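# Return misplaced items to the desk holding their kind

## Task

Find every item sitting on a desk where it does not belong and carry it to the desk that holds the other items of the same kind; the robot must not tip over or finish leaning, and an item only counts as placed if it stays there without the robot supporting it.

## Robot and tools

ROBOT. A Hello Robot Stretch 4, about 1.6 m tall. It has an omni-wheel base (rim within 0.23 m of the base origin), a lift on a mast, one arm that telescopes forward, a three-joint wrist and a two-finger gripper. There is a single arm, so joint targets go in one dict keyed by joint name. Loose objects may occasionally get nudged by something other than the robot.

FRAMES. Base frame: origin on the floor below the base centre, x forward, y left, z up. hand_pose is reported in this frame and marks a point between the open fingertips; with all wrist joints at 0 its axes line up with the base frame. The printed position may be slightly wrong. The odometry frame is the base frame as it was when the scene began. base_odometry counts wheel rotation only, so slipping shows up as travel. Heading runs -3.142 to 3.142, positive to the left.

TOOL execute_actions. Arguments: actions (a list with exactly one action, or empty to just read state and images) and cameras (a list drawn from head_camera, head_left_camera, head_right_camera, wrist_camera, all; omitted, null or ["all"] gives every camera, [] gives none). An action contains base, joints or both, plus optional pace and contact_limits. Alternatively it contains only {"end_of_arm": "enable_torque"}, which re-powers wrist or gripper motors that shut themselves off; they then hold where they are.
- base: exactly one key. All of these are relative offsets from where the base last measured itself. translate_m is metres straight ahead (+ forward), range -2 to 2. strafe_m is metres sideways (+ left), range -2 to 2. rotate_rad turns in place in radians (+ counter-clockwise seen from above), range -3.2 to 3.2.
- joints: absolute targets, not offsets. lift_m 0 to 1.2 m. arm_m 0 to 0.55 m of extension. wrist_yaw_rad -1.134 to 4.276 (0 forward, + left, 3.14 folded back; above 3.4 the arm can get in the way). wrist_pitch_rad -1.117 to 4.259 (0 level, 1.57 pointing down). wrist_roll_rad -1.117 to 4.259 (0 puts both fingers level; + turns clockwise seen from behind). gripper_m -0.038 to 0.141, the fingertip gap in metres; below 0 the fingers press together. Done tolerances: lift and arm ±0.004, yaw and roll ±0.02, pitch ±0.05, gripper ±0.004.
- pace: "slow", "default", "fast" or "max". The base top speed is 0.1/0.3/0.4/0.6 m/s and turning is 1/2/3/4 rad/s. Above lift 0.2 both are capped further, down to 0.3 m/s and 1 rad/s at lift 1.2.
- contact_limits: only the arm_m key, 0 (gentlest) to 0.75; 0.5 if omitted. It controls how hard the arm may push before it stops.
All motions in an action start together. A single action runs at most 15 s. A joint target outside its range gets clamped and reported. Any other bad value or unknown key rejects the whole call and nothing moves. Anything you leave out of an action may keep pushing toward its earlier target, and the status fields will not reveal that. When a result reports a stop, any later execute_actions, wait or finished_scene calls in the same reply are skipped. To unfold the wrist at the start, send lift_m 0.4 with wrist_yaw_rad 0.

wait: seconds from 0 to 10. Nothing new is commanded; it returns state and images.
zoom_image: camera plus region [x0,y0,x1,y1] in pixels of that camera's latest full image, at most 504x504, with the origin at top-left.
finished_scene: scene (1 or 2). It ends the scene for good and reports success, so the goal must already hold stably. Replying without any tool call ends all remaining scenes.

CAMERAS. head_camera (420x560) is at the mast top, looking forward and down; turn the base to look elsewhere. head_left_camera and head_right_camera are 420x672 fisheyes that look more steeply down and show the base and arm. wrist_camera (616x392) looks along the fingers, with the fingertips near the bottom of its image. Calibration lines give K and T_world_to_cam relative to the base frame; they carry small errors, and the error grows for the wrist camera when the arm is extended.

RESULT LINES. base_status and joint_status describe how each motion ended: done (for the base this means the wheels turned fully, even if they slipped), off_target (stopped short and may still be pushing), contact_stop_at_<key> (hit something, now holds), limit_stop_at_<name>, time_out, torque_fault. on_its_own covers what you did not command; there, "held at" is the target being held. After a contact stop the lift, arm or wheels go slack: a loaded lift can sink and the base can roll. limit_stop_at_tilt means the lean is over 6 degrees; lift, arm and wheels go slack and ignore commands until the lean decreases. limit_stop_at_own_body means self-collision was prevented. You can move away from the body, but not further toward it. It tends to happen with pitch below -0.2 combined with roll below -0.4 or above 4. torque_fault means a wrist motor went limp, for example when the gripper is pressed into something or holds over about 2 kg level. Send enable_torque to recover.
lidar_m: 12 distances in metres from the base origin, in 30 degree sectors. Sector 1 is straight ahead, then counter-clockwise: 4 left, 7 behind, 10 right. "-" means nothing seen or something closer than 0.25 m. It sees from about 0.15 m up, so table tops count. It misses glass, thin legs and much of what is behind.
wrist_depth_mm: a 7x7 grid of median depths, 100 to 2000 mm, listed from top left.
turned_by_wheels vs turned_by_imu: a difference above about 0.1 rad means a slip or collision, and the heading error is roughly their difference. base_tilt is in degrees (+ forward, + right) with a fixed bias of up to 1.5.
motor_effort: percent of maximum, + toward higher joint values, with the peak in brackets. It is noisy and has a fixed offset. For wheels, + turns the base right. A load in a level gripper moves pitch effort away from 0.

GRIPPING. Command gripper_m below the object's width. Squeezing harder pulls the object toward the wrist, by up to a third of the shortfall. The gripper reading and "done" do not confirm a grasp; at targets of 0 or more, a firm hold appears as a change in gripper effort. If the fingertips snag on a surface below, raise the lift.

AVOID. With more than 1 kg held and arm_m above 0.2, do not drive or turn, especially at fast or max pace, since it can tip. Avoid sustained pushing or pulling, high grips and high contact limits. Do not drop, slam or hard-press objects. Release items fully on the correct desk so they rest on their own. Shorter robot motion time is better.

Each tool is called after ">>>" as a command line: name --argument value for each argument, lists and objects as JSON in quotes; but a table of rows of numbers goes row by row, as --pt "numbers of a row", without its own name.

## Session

>>> execute_actions --actions '[]'

Scene clock: 0.00 s.
base_odometry: x=+0.000 y=+0.000 heading=+0.000 (m, m, rad; odometry frame)
turned_by_wheels: +0.000 (rad since the last result)
turned_by_imu: +0.000 (rad since the last result)
base_tilt: forward=+0.7 right=-0.4 (deg)
lidar_m: 0.83 0.85 1.08 1.56 1.47 0.93 0.80 0.81 1.03 1.32 1.31 0.91
base_status: not commanded
joint_positions: lift_m=+0.186 arm_m=+0.000 wrist_yaw_rad=+3.226 wrist_pitch_rad=-0.010 wrist_roll_rad=+0.009 gripper_m=+0.057
joint_status: not commanded
motor_effort: lift_m=+18 arm_m=-1 wrist_yaw_rad=+1 wrist_pitch_rad=-6 wrist_roll_rad=-2 gripper_m=-3 wheel_0=+0 wheel_1=-1 wheel_2=+0 (%)
hand_pose: x=-0.1240 y=+0.0627 z=+0.3673 quat_wxyz=(-0.042, +0.005, +0.005, +0.999) (m; base frame)
wrist_depth_mm: - - 139 991 1042 1078 1078 / - - 137 991 1042 1042 1098 / - 109 135 991 991 1025 1042 / - 118 138 1008 1008 1025 1060 / 189 931 946 991 976 991 1042 / 209 931 209 976 208 991 1025 / 211 891 931 151 946 976 1025
pictures: head_camera, head_left_camera, head_right_camera, wrist_camera
camera_calibration (this result's frames):
wrist_camera: T_world_to_cam=[[-0.081817, 0.996387, -0.0227827, -0.0632348], [-0.067286, -0.0283294, -0.997331, 0.429442], [-0.994373, -0.0800658, 0.0693607, 0.0794835], [0, 0, 0, 1]] pos_world=[0.102758, 0.0815361, 0.421343]
Images, in order (width x height): head_camera 420x560, head_left_camera 420x672, head_right_camera 420x672, wrist_camera 616x392.

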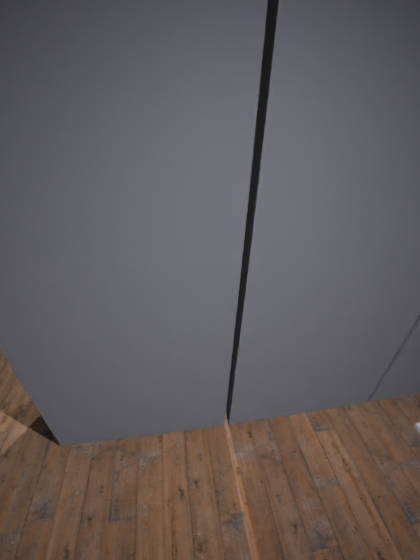

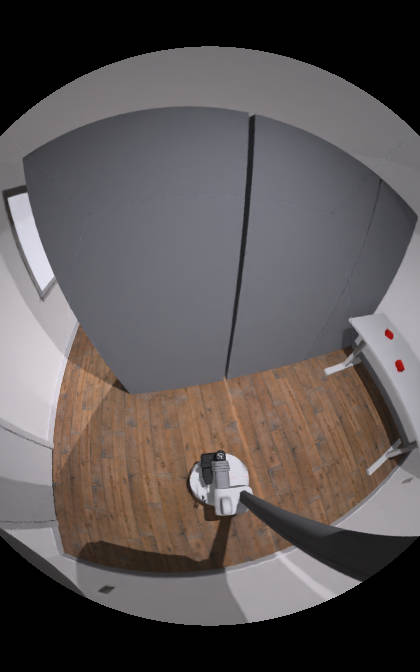

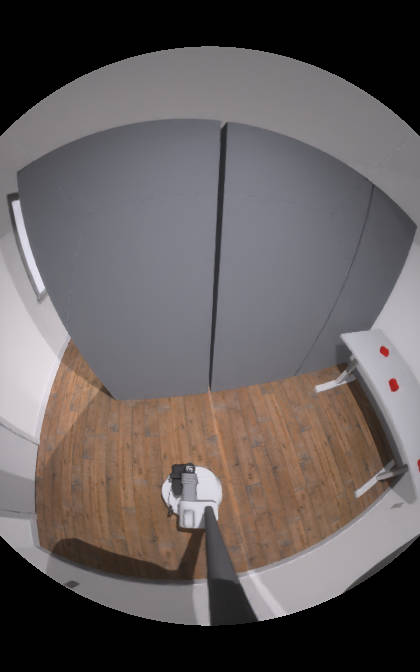

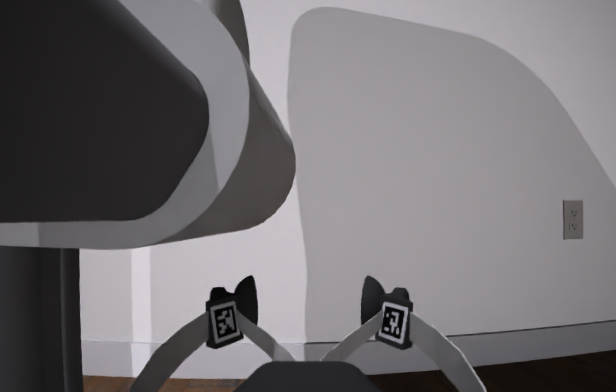

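>>> execute_actions --actions '[{"base":{"rotate_rad":-0.5},"pace":"fast"}]' --cameras '["head_right_camera"]'

>>> execute_actions --actions '[{"base":{"rotate_rad":0.66},"pace":"fast"}]' --cameras '[]'

>>> execute_actions --actions '[{"base":{"strafe_m":1.08},"pace":"max"}]' --cameras '["head_camera","head_right_camera"]'

Scene clock: 5.37 s.
base_odometry: x=+0.000 y=+0.000 heading=-0.499 (m, m, rad; odometry frame)
turned_by_wheels: -0.499 (rad since the last result)
turned_by_imu: -0.496 (rad since the last result)
base_tilt: forward=+0.8 right=-0.4 (deg)
lidar_m: 0.90 0.82 0.86 1.76 1.59 1.42 0.91 0.80 0.82 1.04 1.32 1.32
base_status: done
joint_positions: lift_m=+0.186 arm_m=+0.000 wrist_yaw_rad=+3.226 wrist_pitch_rad=-0.010 wrist_roll_rad=+0.009 gripper_m=+0.057
joint_status: not commanded
motor_effort: lift_m=+18(18) arm_m=-1(1) wrist_yaw_rad=+1(0) wrist_pitch_rad=-6(6) wrist_roll_rad=-1(1) gripper_m=-2(2) wheel_0=+2(14) wheel_1=+2(10) wheel_2=+3(17) (%)
hand_pose: x=-0.1240 y=+0.0627 z=+0.3673 quat_wxyz=(-0.042, +0.005, +0.005, +0.999) (m; base frame)
wrist_depth_mm: - - 138 1182 1499 1708 1366 / - - 136 1229 1464 1708 1430 / - 109 135 1205 1464 1618 1430 / - 119 138 1205 1397 1618 1397 / 188 866 1008 1205 1366 1576 1366 / 209 891 208 1160 208 1537 1336 / 211 842 946 150 976 1008 1042
pictures: head_right_camera
Images, in order (width x height): head_right_camera 420x672.

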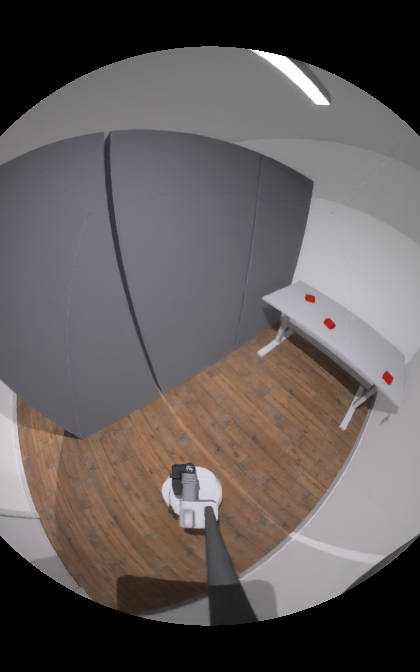

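Scene clock: 6.60 s.
base_odometry: x=+0.000 y=+0.000 heading=+0.160 (m, m, rad; odometry frame)
turned_by_wheels: +0.659 (rad since the last result)
turned_by_imu: +0.654 (rad since the last result)
base_tilt: forward=+0.7 right=-0.3 (deg)
lidar_m: 0.83 0.88 1.65 1.56 1.19 0.87 0.82 0.86 1.23 1.31 1.19 0.88
base_status: done
joint_positions: lift_m=+0.186 arm_m=+0.000 wrist_yaw_rad=+3.226 wrist_pitch_rad=-0.010 wrist_roll_rad=+0.009 gripper_m=+0.057
joint_status: not commanded
motor_effort: lift_m=+18(18) arm_m=-1(1) wrist_yaw_rad=+0(3) wrist_pitch_rad=-7(6) wrist_roll_rad=+0(1) gripper_m=-5(2) wheel_0=-4(4) wheel_1=-4(13) wheel_2=-5(13) (%)
hand_pose: x=-0.1240 y=+0.0627 z=+0.3673 quat_wxyz=(-0.042, +0.005, +0.005, +0.999) (m; base frame)
wrist_depth_mm: - - 139 991 960 931 931 / - - 137 976 976 976 917 / - 109 136 960 946 946 917 / - 118 138 976 976 931 917 / 188 976 976 976 946 917 917 / 210 991 208 976 208 917 891 / 210 976 946 150 917 904 904
pictures: none
No camera images: the call's "cameras" was empty. Leave "cameras" out to get every camera's image.

Scene clock: 9.73 s.
base_odometry: x=-0.172 y=+1.066 heading=+0.159 (m, m, rad; odometry frame)
turned_by_wheels: +0.000 (rad since the last result)
turned_by_imu: +0.001 (rad since the last result)
base_tilt: forward=+0.8 right=-0.4 (deg)
lidar_m: 1.98 0.71 0.49 0.47 0.52 0.73 0.81 0.84 1.17 2.38 1.22 0.94
base_status: done
joint_positions: lift_m=+0.186 arm_m=+0.000 wrist_yaw_rad=+3.226 wrist_pitch_rad=-0.010 wrist_roll_rad=+0.009 gripper_m=+0.057
joint_status: not commanded
motor_effort: lift_m=+18(18) arm_m=-1(1) wrist_yaw_rad=+0(0) wrist_pitch_rad=-6(6) wrist_roll_rad=-1(0) gripper_m=-4(4) wheel_0=+1(17) wheel_1=-3(19) wheel_2=+0(5) (%)
hand_pose: x=-0.1240 y=+0.0627 z=+0.3673 quat_wxyz=(-0.042, +0.005, +0.005, +0.999) (m; base frame)
wrist_depth_mm: - - 138 976 960 946 750 / - - 136 976 976 946 741 / - 109 135 946 960 917 750 / - 118 138 976 931 917 759 / 188 960 960 960 917 931 750 / 210 991 208 946 209 904 732 / 210 946 946 150 917 891 732
pictures: head_camera, head_right_camera
Images, in order (width x height): head_camera 420x560, head_right_camera 420x672.

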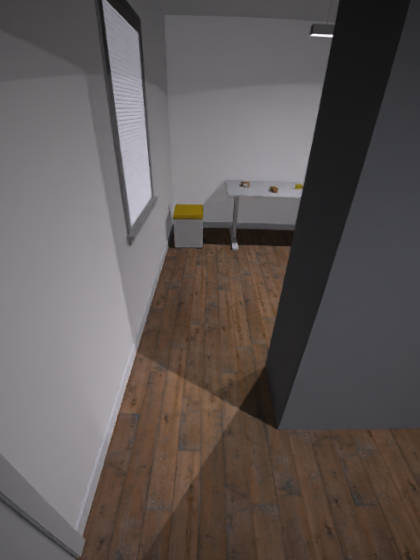

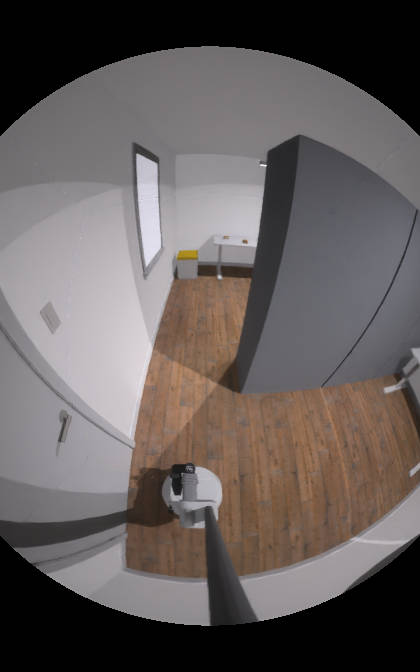

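>>> execute_actions --actions '[{"base":{"translate_m":2.0},"pace":"max"}]' --cameras '["head_right_camera"]'

Scene clock: 16.53 s.
base_odometry: x=+1.803 y=+1.384 heading=+0.160 (m, m, rad; odometry frame)
turned_by_wheels: +0.000 (rad since the last result)
turned_by_imu: -0.002 (rad since the last result)
base_tilt: forward=+0.8 right=-0.3 (deg)
lidar_m: 1.13 0.69 0.47 0.43 0.50 0.73 2.07 0.77 0.92 2.41 1.61 1.15
base_status: done
joint_positions: lift_m=+0.186 arm_m=+0.000 wrist_yaw_rad=+3.226 wrist_pitch_rad=-0.010 wrist_roll_rad=+0.009 gripper_m=+0.057
joint_status: not commanded
motor_effort: lift_m=+18(18) arm_m=-1(1) wrist_yaw_rad=+2(0) wrist_pitch_rad=-6(6) wrist_roll_rad=-1(1) gripper_m=-3(4) wheel_0=+0(14) wheel_1=+2(10) wheel_2=+1(21) (%)
hand_pose: x=-0.1240 y=+0.0627 z=+0.3673 quat_wxyz=(-0.042, +0.005, +0.005, +0.999) (m; base frame)
wrist_depth_mm: - - 138 - - 1078 723 / - - 136 - - 1118 723 / - 109 135 - - 1098 723 / - 118 138 - - 1118 715 / 189 820 - - - 1118 732 / 209 960 210 1708 208 1098 723 / 211 820 1008 150 1025 891 723
pictures: head_right_camera
Images, in order (width x height): head_right_camera 420x672.

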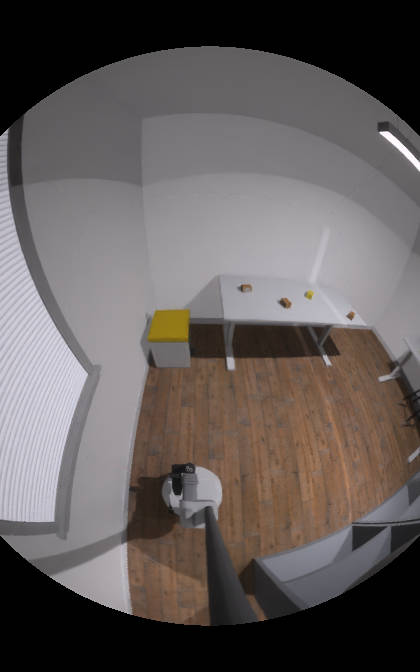

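>>> execute_actions --actions '[{"base":{"strafe_m":-1.03},"joints":{"lift_m":0.85,"wrist_yaw_rad":0,"wrist_pitch_rad":0.5,"gripper_m":0.141},"pace":"max"}]' --cameras '["head_right_camera"]'

>>> execute_actions --actions '[{"base":{"translate_m":0.65},"pace":"fast"}]' --cameras '["head_camera","wrist_camera"]'

Scene clock: 23.43 s.
base_odometry: x=+1.967 y=+0.367 heading=+0.160 (m, m, rad; odometry frame)
turned_by_wheels: +0.000 (rad since the last result)
turned_by_imu: -0.003 (rad since the last result)
base_tilt: forward=+0.8 right=-0.3 (deg)
lidar_m: 1.08 1.15 1.58 1.49 1.59 0.69 0.64 0.67 0.95 1.37 1.44 1.15
base_status: done
joint_positions: lift_m=+0.850 arm_m=+0.000 wrist_yaw_rad=+0.000 wrist_pitch_rad=+0.502 wrist_roll_rad=+0.009 gripper_m=+0.141
joint_status: all done
motor_effort: lift_m=+19(22) arm_m=-1(1) wrist_yaw_rad=+0(7) wrist_pitch_rad=-5(9) wrist_roll_rad=+0(0) gripper_m=-2(1) wheel_0=+0(16) wheel_1=+0(17) wheel_2=+1(0) (%)
hand_pose: x=+0.4237 y=-0.0874 z=+0.8894 quat_wxyz=(+0.969, +0.004, +0.248, -0.001) (m; base frame)
wrist_depth_mm: 1537 1499 1537 1499 1576 1537 1537 / 1618 1618 1576 1618 1576 1618 1661 / 1060 1008 1008 1078 1118 1025 1756 / 1921 1808 1863 1863 1921 1983 1863 / 1708 1661 1808 1756 1708 1808 1808 / 1464 1281 1430 1499 1464 1366 1397 / 1229 1229 1229 148 1205 1205 1229
pictures: head_right_camera
Images, in order (width x height): head_right_camera 420x672.

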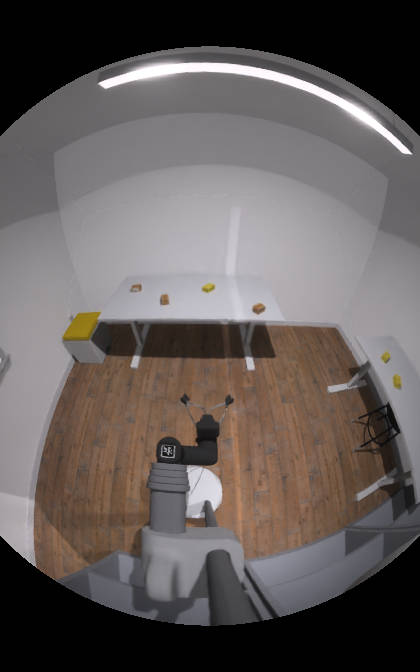

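Scene clock: 26.53 s.
base_odometry: x=+2.608 y=+0.471 heading=+0.160 (m, m, rad; odometry frame)
turned_by_wheels: +0.000 (rad since the last result)
turned_by_imu: -0.001 (rad since the last result)
base_tilt: forward=+0.8 right=-0.4 (deg)
lidar_m: 0.45 0.45 0.69 1.51 1.57 1.37 1.30 1.34 1.46 1.38 0.64 0.47
base_status: done
joint_positions: lift_m=+0.850 arm_m=+0.000 wrist_yaw_rad=+0.000 wrist_pitch_rad=+0.502 wrist_roll_rad=+0.009 gripper_m=+0.141
joint_status: not commanded
motor_effort: lift_m=+19(19) arm_m=-1(1) wrist_yaw_rad=+1(1) wrist_pitch_rad=-5(5) wrist_roll_rad=-1(1) gripper_m=+0(2) wheel_0=+4(12) wheel_1=+3(9) wheel_2=-2(14) (%)
hand_pose: x=+0.4237 y=-0.0874 z=+0.8894 quat_wxyz=(+0.969, +0.004, +0.248, -0.001) (m; base frame)
wrist_depth_mm: 931 931 917 931 931 931 931 / 991 976 991 960 976 976 976 / 1008 1042 1008 1008 1008 1025 1078 / 723 715 715 676 723 707 715 / 500 554 554 554 554 554 544 / 445 410 452 452 449 410 442 / 379 373 379 149 377 370 377
pictures: head_camera, wrist_camera
camera_calibration (this result's frames):
wrist_camera: T_world_to_cam=[[-0.0134441, -0.999737, -0.0185688, -0.0641255], [-0.427649, 0.0225352, -0.903664, 1.05656], [0.903845, -0.00420805, -0.42784, 0.220424], [0, 0, 0, 1]] pos_world=[0.251747, -0.086991, 1.04789]
Images, in order (width x height): head_camera 420x560, wrist_camera 616x392.

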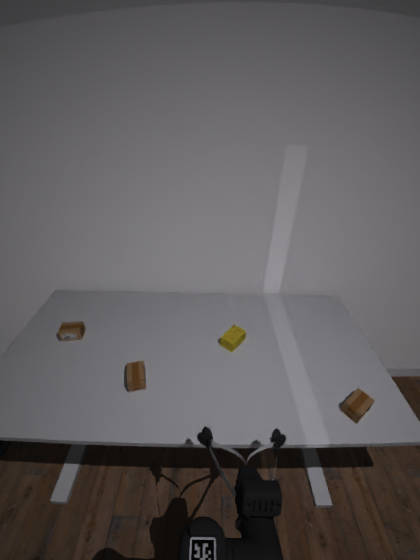

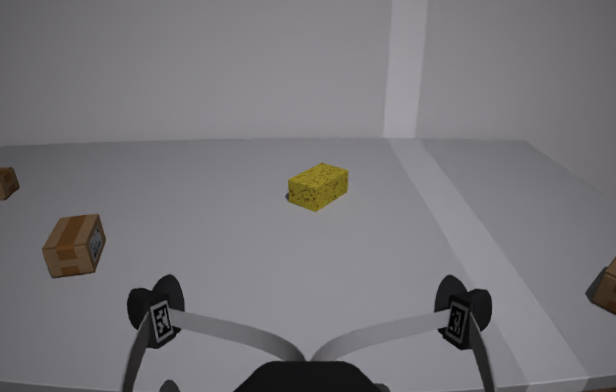

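>>> execute_actions --actions '[{"base":{"strafe_m":0.145},"joints":{"lift_m":0.78,"wrist_yaw_rad":-0.75,"arm_m":0.45}}]' --cameras '[]'

>>> execute_actions --actions '[{"base":{"translate_m":0.1}}]' --cameras '["head_camera","wrist_camera"]'

Scene clock: 34.23 s.
base_odometry: x=+2.585 y=+0.614 heading=+0.160 (m, m, rad; odometry frame)
turned_by_wheels: +0.000 (rad since the last result)
turned_by_imu: +0.000 (rad since the last result)
base_tilt: forward=+0.7 right=-0.3 (deg)
lidar_m: 0.42 0.49 0.67 1.37 1.42 1.34 1.30 1.35 1.60 1.52 0.64 0.45
base_status: done
joint_positions: lift_m=+0.780 arm_m=+0.449 wrist_yaw_rad=-0.750 wrist_pitch_rad=+0.502 wrist_roll_rad=+0.009 gripper_m=+0.141
joint_status: all done
motor_effort: lift_m=+15(19) arm_m=+5(4) wrist_yaw_rad=-1(6) wrist_pitch_rad=-4(5) wrist_roll_rad=-1(0) gripper_m=+0(1) wheel_0=-3(14) wheel_1=+2(10) wheel_2=+0(1) (%)
hand_pose: x=+0.7456 y=-0.2363 z=+0.8197 quat_wxyz=(+0.901, +0.095, +0.229, -0.356) (m; base frame)
wrist_depth_mm: 500 574 668 809 1042 1397 1756 / 517 591 715 878 1118 1618 1863 / 544 627 732 788 798 1537 1863 / 549 554 559 554 564 564 564 / 427 430 375 436 433 436 433 / 343 320 315 353 351 320 343 / 296 291 294 148 294 289 298
pictures: none
No camera images: the call's "cameras" was empty. Leave "cameras" out to get every camera's image.

Scene clock: 35.77 s.
base_odometry: x=+2.684 y=+0.630 heading=+0.161 (m, m, rad; odometry frame)
turned_by_wheels: +0.000 (rad since the last result)
turned_by_imu: +0.000 (rad since the last result)
base_tilt: forward=+0.7 right=-0.3 (deg)
lidar_m: 0.33 0.39 0.52 1.36 1.43 1.48 1.39 1.44 1.59 1.51 0.49 0.35
base_status: done
joint_positions: lift_m=+0.780 arm_m=+0.449 wrist_yaw_rad=-0.750 wrist_pitch_rad=+0.502 wrist_roll_rad=+0.009 gripper_m=+0.141
joint_status: not commanded
motor_effort: lift_m=+15(15) arm_m=+5(5) wrist_yaw_rad=+0(1) wrist_pitch_rad=-5(5) wrist_roll_rad=+0(1) gripper_m=-1(1) wheel_0=+4(10) wheel_1=+4(8) wheel_2=-5(12) (%)
hand_pose: x=+0.7456 y=-0.2364 z=+0.8197 quat_wxyz=(+0.901, +0.095, +0.229, -0.356) (m; base frame)
wrist_depth_mm: 424 484 569 683 878 1160 1708 / 439 508 591 732 946 1308 1808 / 459 521 640 723 788 1366 1921 / 480 535 559 559 559 564 564 / 427 430 430 436 433 430 427 / 342 319 338 300 351 322 343 / 294 290 293 149 293 290 298
pictures: head_camera, wrist_camera
camera_calibration (this result's frames):
wrist_camera: T_world_to_cam=[[-0.691214, -0.722411, -0.0185682, 0.360908], [-0.297581, 0.307957, -0.903663, 1.10506], [0.658535, -0.619099, -0.427841, -0.0633827], [0, 0, 0, 1]] pos_world=[0.620049, -0.118827, 0.978185]
Images, in order (width x height): head_camera 420x560, wrist_camera 616x392.

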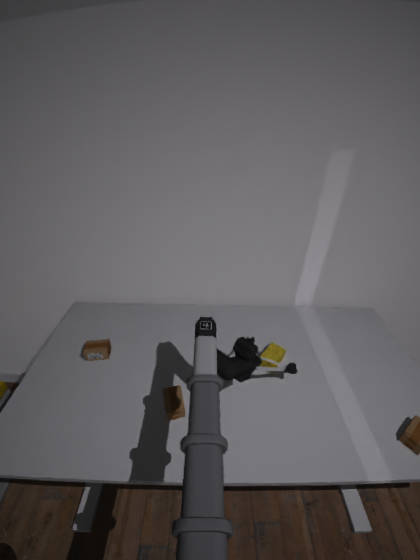

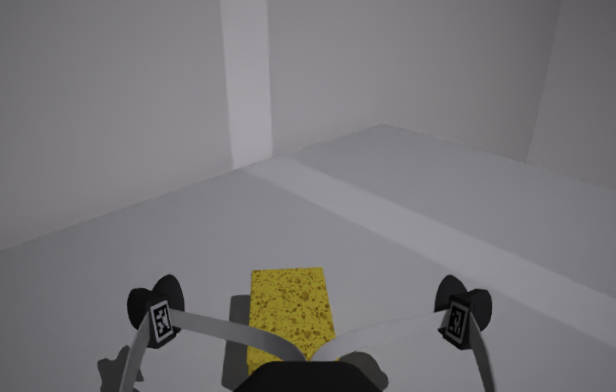

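>>> execute_actions --actions '[{"base":{"strafe_m":-0.02},"joints":{"lift_m":0.71,"arm_m":0.493}}]' --cameras '["wrist_camera"]'

>>> execute_actions --actions '[{"joints":{"gripper_m":0.02}}]' --cameras '[]'

>>> execute_actions --actions '[{"base":{"translate_m":-0.15},"joints":{"lift_m":1.0,"arm_m":0.0}}]' --cameras '["wrist_camera"]'

Scene clock: 45.27 s.
base_odometry: x=+2.687 y=+0.610 heading=+0.160 (m, m, rad; odometry frame)
turned_by_wheels: +0.000 (rad since the last result)
turned_by_imu: -0.001 (rad since the last result)
base_tilt: forward=+0.7 right=-0.3 (deg)
lidar_m: 0.35 0.39 0.50 1.39 1.45 1.46 1.39 1.45 1.59 1.49 0.50 0.39
base_status: done
joint_positions: lift_m=+0.710 arm_m=+0.492 wrist_yaw_rad=-0.750 wrist_pitch_rad=+0.502 wrist_roll_rad=+0.009 gripper_m=+0.141
joint_status: all done
motor_effort: lift_m=+15(15) arm_m=+5(5) wrist_yaw_rad=-2(1) wrist_pitch_rad=-5(5) wrist_roll_rad=-1(0) gripper_m=-1(1) wheel_0=+0(13) wheel_1=-3(10) wheel_2=+0(5) (%)
hand_pose: x=+0.7886 y=-0.2364 z=+0.7497 quat_wxyz=(+0.901, +0.095, +0.229, -0.356) (m; base frame)
wrist_depth_mm: 389 439 517 627 798 1098 1618 / 404 462 549 683 831 1229 1756 / 421 484 539 564 569 580 585 / 407 399 407 404 404 404 404 / 309 312 315 237 310 312 309 / 248 231 245 192 246 231 249 / 214 211 211 148 212 210 -
pictures: wrist_camera
camera_calibration (this result's frames):
wrist_camera: T_world_to_cam=[[-0.691215, -0.72241, -0.0185682, 0.389301], [-0.297581, 0.307958, -0.903663, 1.05459], [0.658534, -0.6191, -0.427841, -0.121619], [0, 0, 0, 1]] pos_world=[0.663006, -0.118827, 0.908187]
Images, in order (width x height): wrist_camera 616x392.

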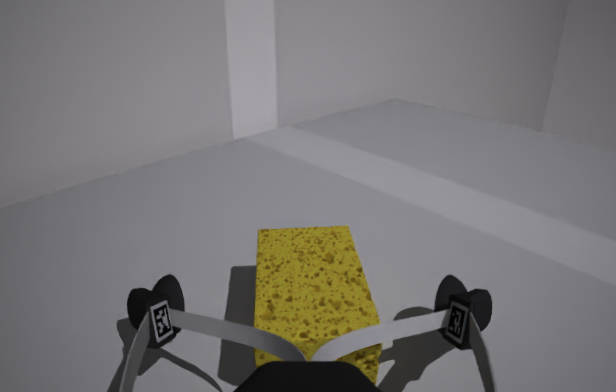

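Scene clock: 47.47 s.
base_odometry: x=+2.687 y=+0.610 heading=+0.160 (m, m, rad; odometry frame)
turned_by_wheels: +0.000 (rad since the last result)
turned_by_imu: +0.000 (rad since the last result)
base_tilt: forward=+0.8 right=-0.4 (deg)
lidar_m: 0.34 0.35 0.53 1.40 1.44 1.47 1.40 1.44 1.60 1.49 0.51 0.38
base_status: not commanded
joint_positions: lift_m=+0.710 arm_m=+0.492 wrist_yaw_rad=-0.750 wrist_pitch_rad=+0.502 wrist_roll_rad=+0.009 gripper_m=+0.020
joint_status: all done
motor_effort: lift_m=+15(15) arm_m=+5(5) wrist_yaw_rad=+0(0) wrist_pitch_rad=-5(5) wrist_roll_rad=-1(0) gripper_m=-21(24) wheel_0=+0(0) wheel_1=-3(3) wheel_2=+0(1) (%)
hand_pose: x=+0.7886 y=-0.2364 z=+0.7497 quat_wxyz=(+0.901, +0.095, +0.229, -0.356) (m; base frame)
wrist_depth_mm: 392 445 525 634 788 1078 1661 / 402 466 554 668 842 1182 1756 / 421 488 544 574 569 585 591 / 407 404 404 407 407 404 404 / 307 312 310 228 315 312 307 / 248 253 191 185 187 251 249 / 214 203 206 165 205 203 -
pictures: none
No camera images: the call's "cameras" was empty. Leave "cameras" out to get every camera's image.

Scene clock: 49.97 s.
base_odometry: x=+2.539 y=+0.587 heading=+0.160 (m, m, rad; odometry frame)
turned_by_wheels: +0.000 (rad since the last result)
turned_by_imu: +0.000 (rad since the last result)
base_tilt: forward=+0.8 right=-0.4 (deg)
lidar_m: 0.48 0.51 0.74 1.39 1.44 1.28 1.23 1.30 1.57 1.48 0.73 0.51
base_status: done
joint_positions: lift_m=+1.000 arm_m=+0.001 wrist_yaw_rad=-0.750 wrist_pitch_rad=+0.502 wrist_roll_rad=+0.009 gripper_m=+0.020
joint_status: all done
motor_effort: lift_m=+20(21) arm_m=-5(5) wrist_yaw_rad=+2(1) wrist_pitch_rad=-6(6) wrist_roll_rad=-1(1) gripper_m=-21(19) wheel_0=-4(9) wheel_1=-2(12) wheel_2=+5(13) (%)
hand_pose: x=+0.2971 y=-0.2364 z=+1.0392 quat_wxyz=(+0.901, +0.095, +0.229, -0.356) (m; base frame)
wrist_depth_mm: 904 1025 1205 1464 1808 - 1756 / 917 1060 1255 1537 - - 1808 / 960 1118 1308 1576 - - 1921 / 976 1042 1025 1060 - - 1921 / 798 809 809 226 904 - 1983 / 647 640 191 183 187 1661 1618 / 559 525 535 164 1336 1308 1397
pictures: wrist_camera
camera_calibration (this result's frames):
wrist_camera: T_world_to_cam=[[-0.691474, -0.722163, -0.0185649, 0.0551154], [-0.297637, 0.308216, -0.903557, 1.16997], [0.658237, -0.61926, -0.428066, 0.326147], [0, 0, 0, 1]] pos_world=[0.171653, -0.11883, 1.19777]
Images, in order (width x height): wrist_camera 616x392.

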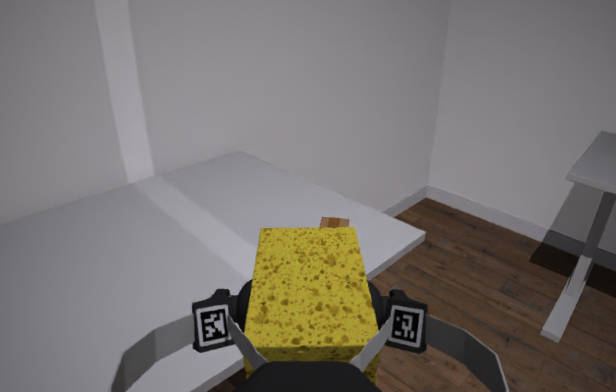

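>>> execute_actions --actions '[{"base":{"rotate_rad":-1.75},"joints":{"wrist_yaw_rad":0}}]' --cameras '["head_camera"]'

>>> execute_actions --actions '[{"base":{"translate_m":0.85},"pace":"fast"}]' --cameras '["head_camera","wrist_camera"]'

Scene clock: 55.40 s.
base_odometry: x=+2.539 y=+0.587 heading=-1.589 (m, m, rad; odometry frame)
turned_by_wheels: -1.749 (rad since the last result)
turned_by_imu: -1.738 (rad since the last result)
base_tilt: forward=+0.7 right=-0.4 (deg)
lidar_m: 1.50 0.94 0.57 0.48 0.50 0.66 1.34 1.36 1.71 1.22 1.22 1.49
base_status: done
joint_positions: lift_m=+1.000 arm_m=+0.001 wrist_yaw_rad=+0.000 wrist_pitch_rad=+0.502 wrist_roll_rad=+0.009 gripper_m=+0.020
joint_status: all done
motor_effort: lift_m=+20(20) arm_m=-4(5) wrist_yaw_rad=+0(7) wrist_pitch_rad=-6(6) wrist_roll_rad=-1(1) gripper_m=-20(22) wheel_0=+5(6) wheel_1=+3(7) wheel_2=+4(15) (%)
hand_pose: x=+0.4246 y=-0.0874 z=+1.0392 quat_wxyz=(+0.969, +0.004, +0.248, -0.001) (m; base frame)
wrist_depth_mm: 1756 1863 1921 1983 - - 1255 / 1808 1863 1983 - - - 1281 / 1983 1661 1464 1661 1863 1921 1397 / - - - - - - 1464 / - - - 226 - 1921 1618 / 1618 1661 191 183 187 1618 1499 / 1430 1336 1336 165 1336 1336 1397
pictures: head_camera
Images, in order (width x height): head_camera 420x560.

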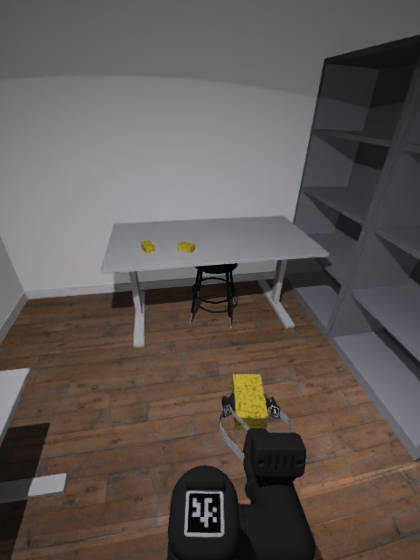

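Scene clock: 59.23 s.
base_odometry: x=+2.524 y=-0.263 heading=-1.588 (m, m, rad; odometry frame)
turned_by_wheels: +0.000 (rad since the last result)
turned_by_imu: -0.001 (rad since the last result)
base_tilt: forward=+0.7 right=-0.4 (deg)
lidar_m: 0.66 0.68 0.85 0.66 0.67 0.82 1.62 2.23 1.22 1.06 1.06 0.75
base_status: done
joint_positions: lift_m=+1.000 arm_m=+0.001 wrist_yaw_rad=+0.000 wrist_pitch_rad=+0.502 wrist_roll_rad=+0.009 gripper_m=+0.020
joint_status: not commanded
motor_effort: lift_m=+20(20) arm_m=-4(4) wrist_yaw_rad=-1(1) wrist_pitch_rad=-6(6) wrist_roll_rad=+0(1) gripper_m=-20(20) wheel_0=+3(9) wheel_1=+4(8) wheel_2=-2(16) (%)
hand_pose: x=+0.4246 y=-0.0874 z=+1.0392 quat_wxyz=(+0.969, +0.004, +0.248, -0.001) (m; base frame)
wrist_depth_mm: 1060 1098 1118 1205 1255 1255 1308 / 1098 1160 1229 1281 1336 1366 1366 / 1160 1205 1308 1336 1430 1430 1537 / 1060 1042 1042 1042 1060 1008 1397 / 768 820 788 226 831 809 798 / 640 654 191 185 187 1430 1464 / 580 591 1366 165 1366 1308 1281
pictures: head_camera, wrist_camera
camera_calibration (this result's frames):
wrist_camera: T_world_to_cam=[[-0.0134742, -0.999737, -0.0185631, -0.0613311], [-0.42787, 0.022544, -0.903559, 1.19233], [0.90374, -0.00423213, -0.428061, 0.284009], [0, 0, 0, 1]] pos_world=[0.252667, -0.086993, 1.19778]
Images, in order (width x height): head_camera 420x560, wrist_camera 616x392.

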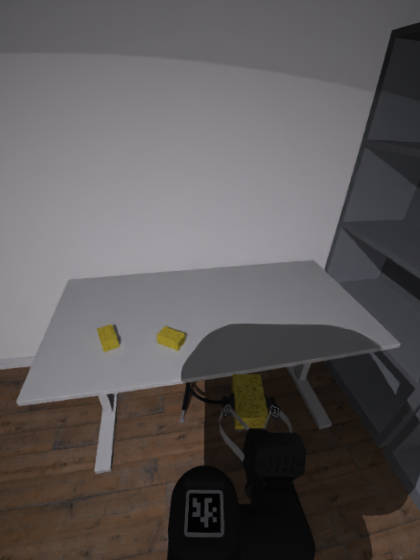

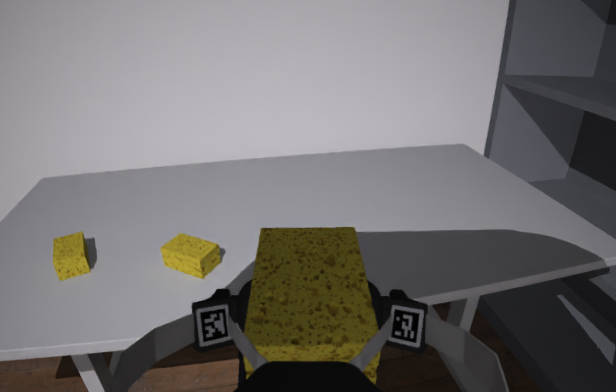

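>>> execute_actions --actions '[{"joints":{"lift_m":0.745,"arm_m":0.48}}]' --cameras '[]'

Scene clock: 64.23 s.
base_odometry: x=+2.524 y=-0.263 heading=-1.588 (m, m, rad; odometry frame)
turned_by_wheels: +0.000 (rad since the last result)
turned_by_imu: +0.000 (rad since the last result)
base_tilt: forward=+0.7 right=-0.3 (deg)
lidar_m: 0.66 0.68 0.84 0.65 0.64 0.82 1.59 2.23 1.22 1.07 1.09 0.76
base_status: not commanded
joint_positions: lift_m=+0.745 arm_m=+0.479 wrist_yaw_rad=+0.000 wrist_pitch_rad=+0.502 wrist_roll_rad=+0.009 gripper_m=+0.020
joint_status: all done
motor_effort: lift_m=+15(18) arm_m=+5(5) wrist_yaw_rad=+1(2) wrist_pitch_rad=-6(5) wrist_roll_rad=+0(0) gripper_m=-21(21) wheel_0=+3(3) wheel_1=+4(4) wheel_2=-2(2) (%)
hand_pose: x=+0.9030 y=-0.0874 z=+0.7846 quat_wxyz=(+0.969, +0.004, +0.248, -0.001) (m; base frame)
wrist_depth_mm: 654 691 715 759 788 809 854 / 699 741 768 798 854 878 917 / 715 699 676 676 668 683 691 / 484 484 480 480 477 480 480 / 364 370 373 226 368 370 368 / 294 298 191 185 188 300 293 / 254 242 245 165 242 240 -
pictures: none
No camera images: the call's "cameras" was empty. Leave "cameras" out to get every camera's image.

>>> execute_actions --actions '[{"joints":{"lift_m":0.712}}]' --cameras '[]'

>>> execute_actions --actions '[{"joints":{"gripper_m":0.1}}]' --cameras '[]'

>>> execute_actions --actions '[{"joints":{"lift_m":0.77,"arm_m":0.33},"pace":"fast"}]' --cameras '["wrist_camera"]'

>>> finished_scene --scene 2

Scene clock: 70.93 s.
base_odometry: x=+2.524 y=-0.263 heading=-1.588 (m, m, rad; odometry frame)
turned_by_wheels: +0.000 (rad since the last result)
turned_by_imu: +0.000 (rad since the last result)
base_tilt: forward=+0.8 right=-0.4 (deg)
lidar_m: 0.68 0.69 0.81 0.67 0.66 0.82 1.58 2.23 1.21 1.06 1.07 0.75
base_status: not commanded
joint_positions: lift_m=+0.712 arm_m=+0.479 wrist_yaw_rad=+0.000 wrist_pitch_rad=+0.502 wrist_roll_rad=+0.009 gripper_m=+0.020
joint_status: all done
motor_effort: lift_m=+15(16) arm_m=+5(5) wrist_yaw_rad=+0(2) wrist_pitch_rad=-7(6) wrist_roll_rad=-1(1) gripper_m=-20(20) wheel_0=+3(3) wheel_1=+4(4) wheel_2=-2(2) (%)
hand_pose: x=+0.9030 y=-0.0874 z=+0.7516 quat_wxyz=(+0.969, +0.004, +0.248, -0.001) (m; base frame)
wrist_depth_mm: 661 691 715 750 768 831 854 / 691 732 759 778 831 854 904 / 591 585 574 569 569 580 591 / 407 407 404 407 410 402 407 / 312 312 315 226 314 312 310 / 251 253 191 185 188 253 250 / 216 205 206 164 206 204 -
pictures: none
No camera images: the call's "cameras" was empty. Leave "cameras" out to get every camera's image.

Scene clock: 72.57 s.
base_odometry: x=+2.524 y=-0.263 heading=-1.588 (m, m, rad; odometry frame)
turned_by_wheels: +0.000 (rad since the last result)
turned_by_imu: +0.000 (rad since the last result)
base_tilt: forward=+0.7 right=-0.4 (deg)
lidar_m: 0.69 0.67 0.82 0.66 0.65 0.80 1.61 2.23 1.20 1.04 1.07 0.77
base_status: not commanded
joint_positions: lift_m=+0.712 arm_m=+0.479 wrist_yaw_rad=+0.000 wrist_pitch_rad=+0.502 wrist_roll_rad=+0.009 gripper_m=+0.100
joint_status: all done
motor_effort: lift_m=+15(15) arm_m=+5(5) wrist_yaw_rad=+0(1) wrist_pitch_rad=-6(6) wrist_roll_rad=+0(0) gripper_m=-2(25) wheel_0=+3(3) wheel_1=+4(4) wheel_2=-2(3) (%)
hand_pose: x=+0.9030 y=-0.0874 z=+0.7516 quat_wxyz=(+0.969, +0.004, +0.248, -0.001) (m; base frame)
wrist_depth_mm: 661 676 723 759 788 831 854 / 707 732 759 788 831 854 891 / 591 585 574 574 574 569 591 / 407 410 407 404 407 407 402 / 312 315 315 238 315 312 310 / 251 252 202 194 202 252 250 / 216 211 213 148 208 210 -
pictures: none
No camera images: the call's "cameras" was empty. Leave "cameras" out to get every camera's image.

Scene clock: 73.83 s.
base_odometry: x=+2.524 y=-0.263 heading=-1.588 (m, m, rad; odometry frame)
turned_by_wheels: +0.000 (rad since the last result)
turned_by_imu: +0.000 (rad since the last result)
base_tilt: forward=+0.7 right=-0.4 (deg)
lidar_m: 0.68 0.67 0.84 0.66 0.66 0.79 1.64 2.20 1.18 1.06 1.10 0.78
base_status: not commanded
joint_positions: lift_m=+0.770 arm_m=+0.331 wrist_yaw_rad=+0.000 wrist_pitch_rad=+0.502 wrist_roll_rad=+0.009 gripper_m=+0.100
joint_status: all done
motor_effort: lift_m=+20(22) arm_m=-4(6) wrist_yaw_rad=+1(1) wrist_pitch_rad=-5(5) wrist_roll_rad=-1(0) gripper_m=-2(1) wheel_0=+3(3) wheel_1=+4(4) wheel_2=-2(2) (%)
hand_pose: x=+0.7546 y=-0.0875 z=+0.8092 quat_wxyz=(+0.969, +0.004, +0.248, -0.001) (m; base frame)
wrist_depth_mm: 778 809 854 878 917 991 1025 / 831 854 891 946 976 1042 1060 / 778 759 750 750 768 759 768 / 544 535 539 539 539 539 535 / 347 379 415 353 413 410 410 / 330 332 217 340 220 334 329 / 285 277 282 148 281 276 285
pictures: wrist_camera
camera_calibration (this result's frames):
wrist_camera: T_world_to_cam=[[-0.0136577, -0.999734, -0.0185652, -0.0610602], [-0.427733, 0.0226238, -0.903622, 1.1257], [0.903802, -0.00440042, -0.427928, -0.112824], [0, 0, 0, 1]] pos_world=[0.582636, -0.0870081, 0.967793]
Images, in order (width x height): wrist_camera 616x392.

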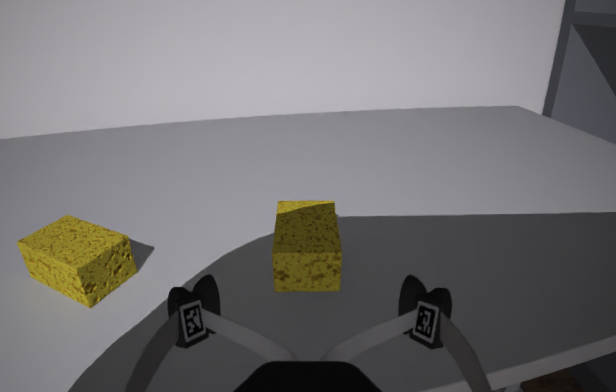

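The scene is finished: the task was done.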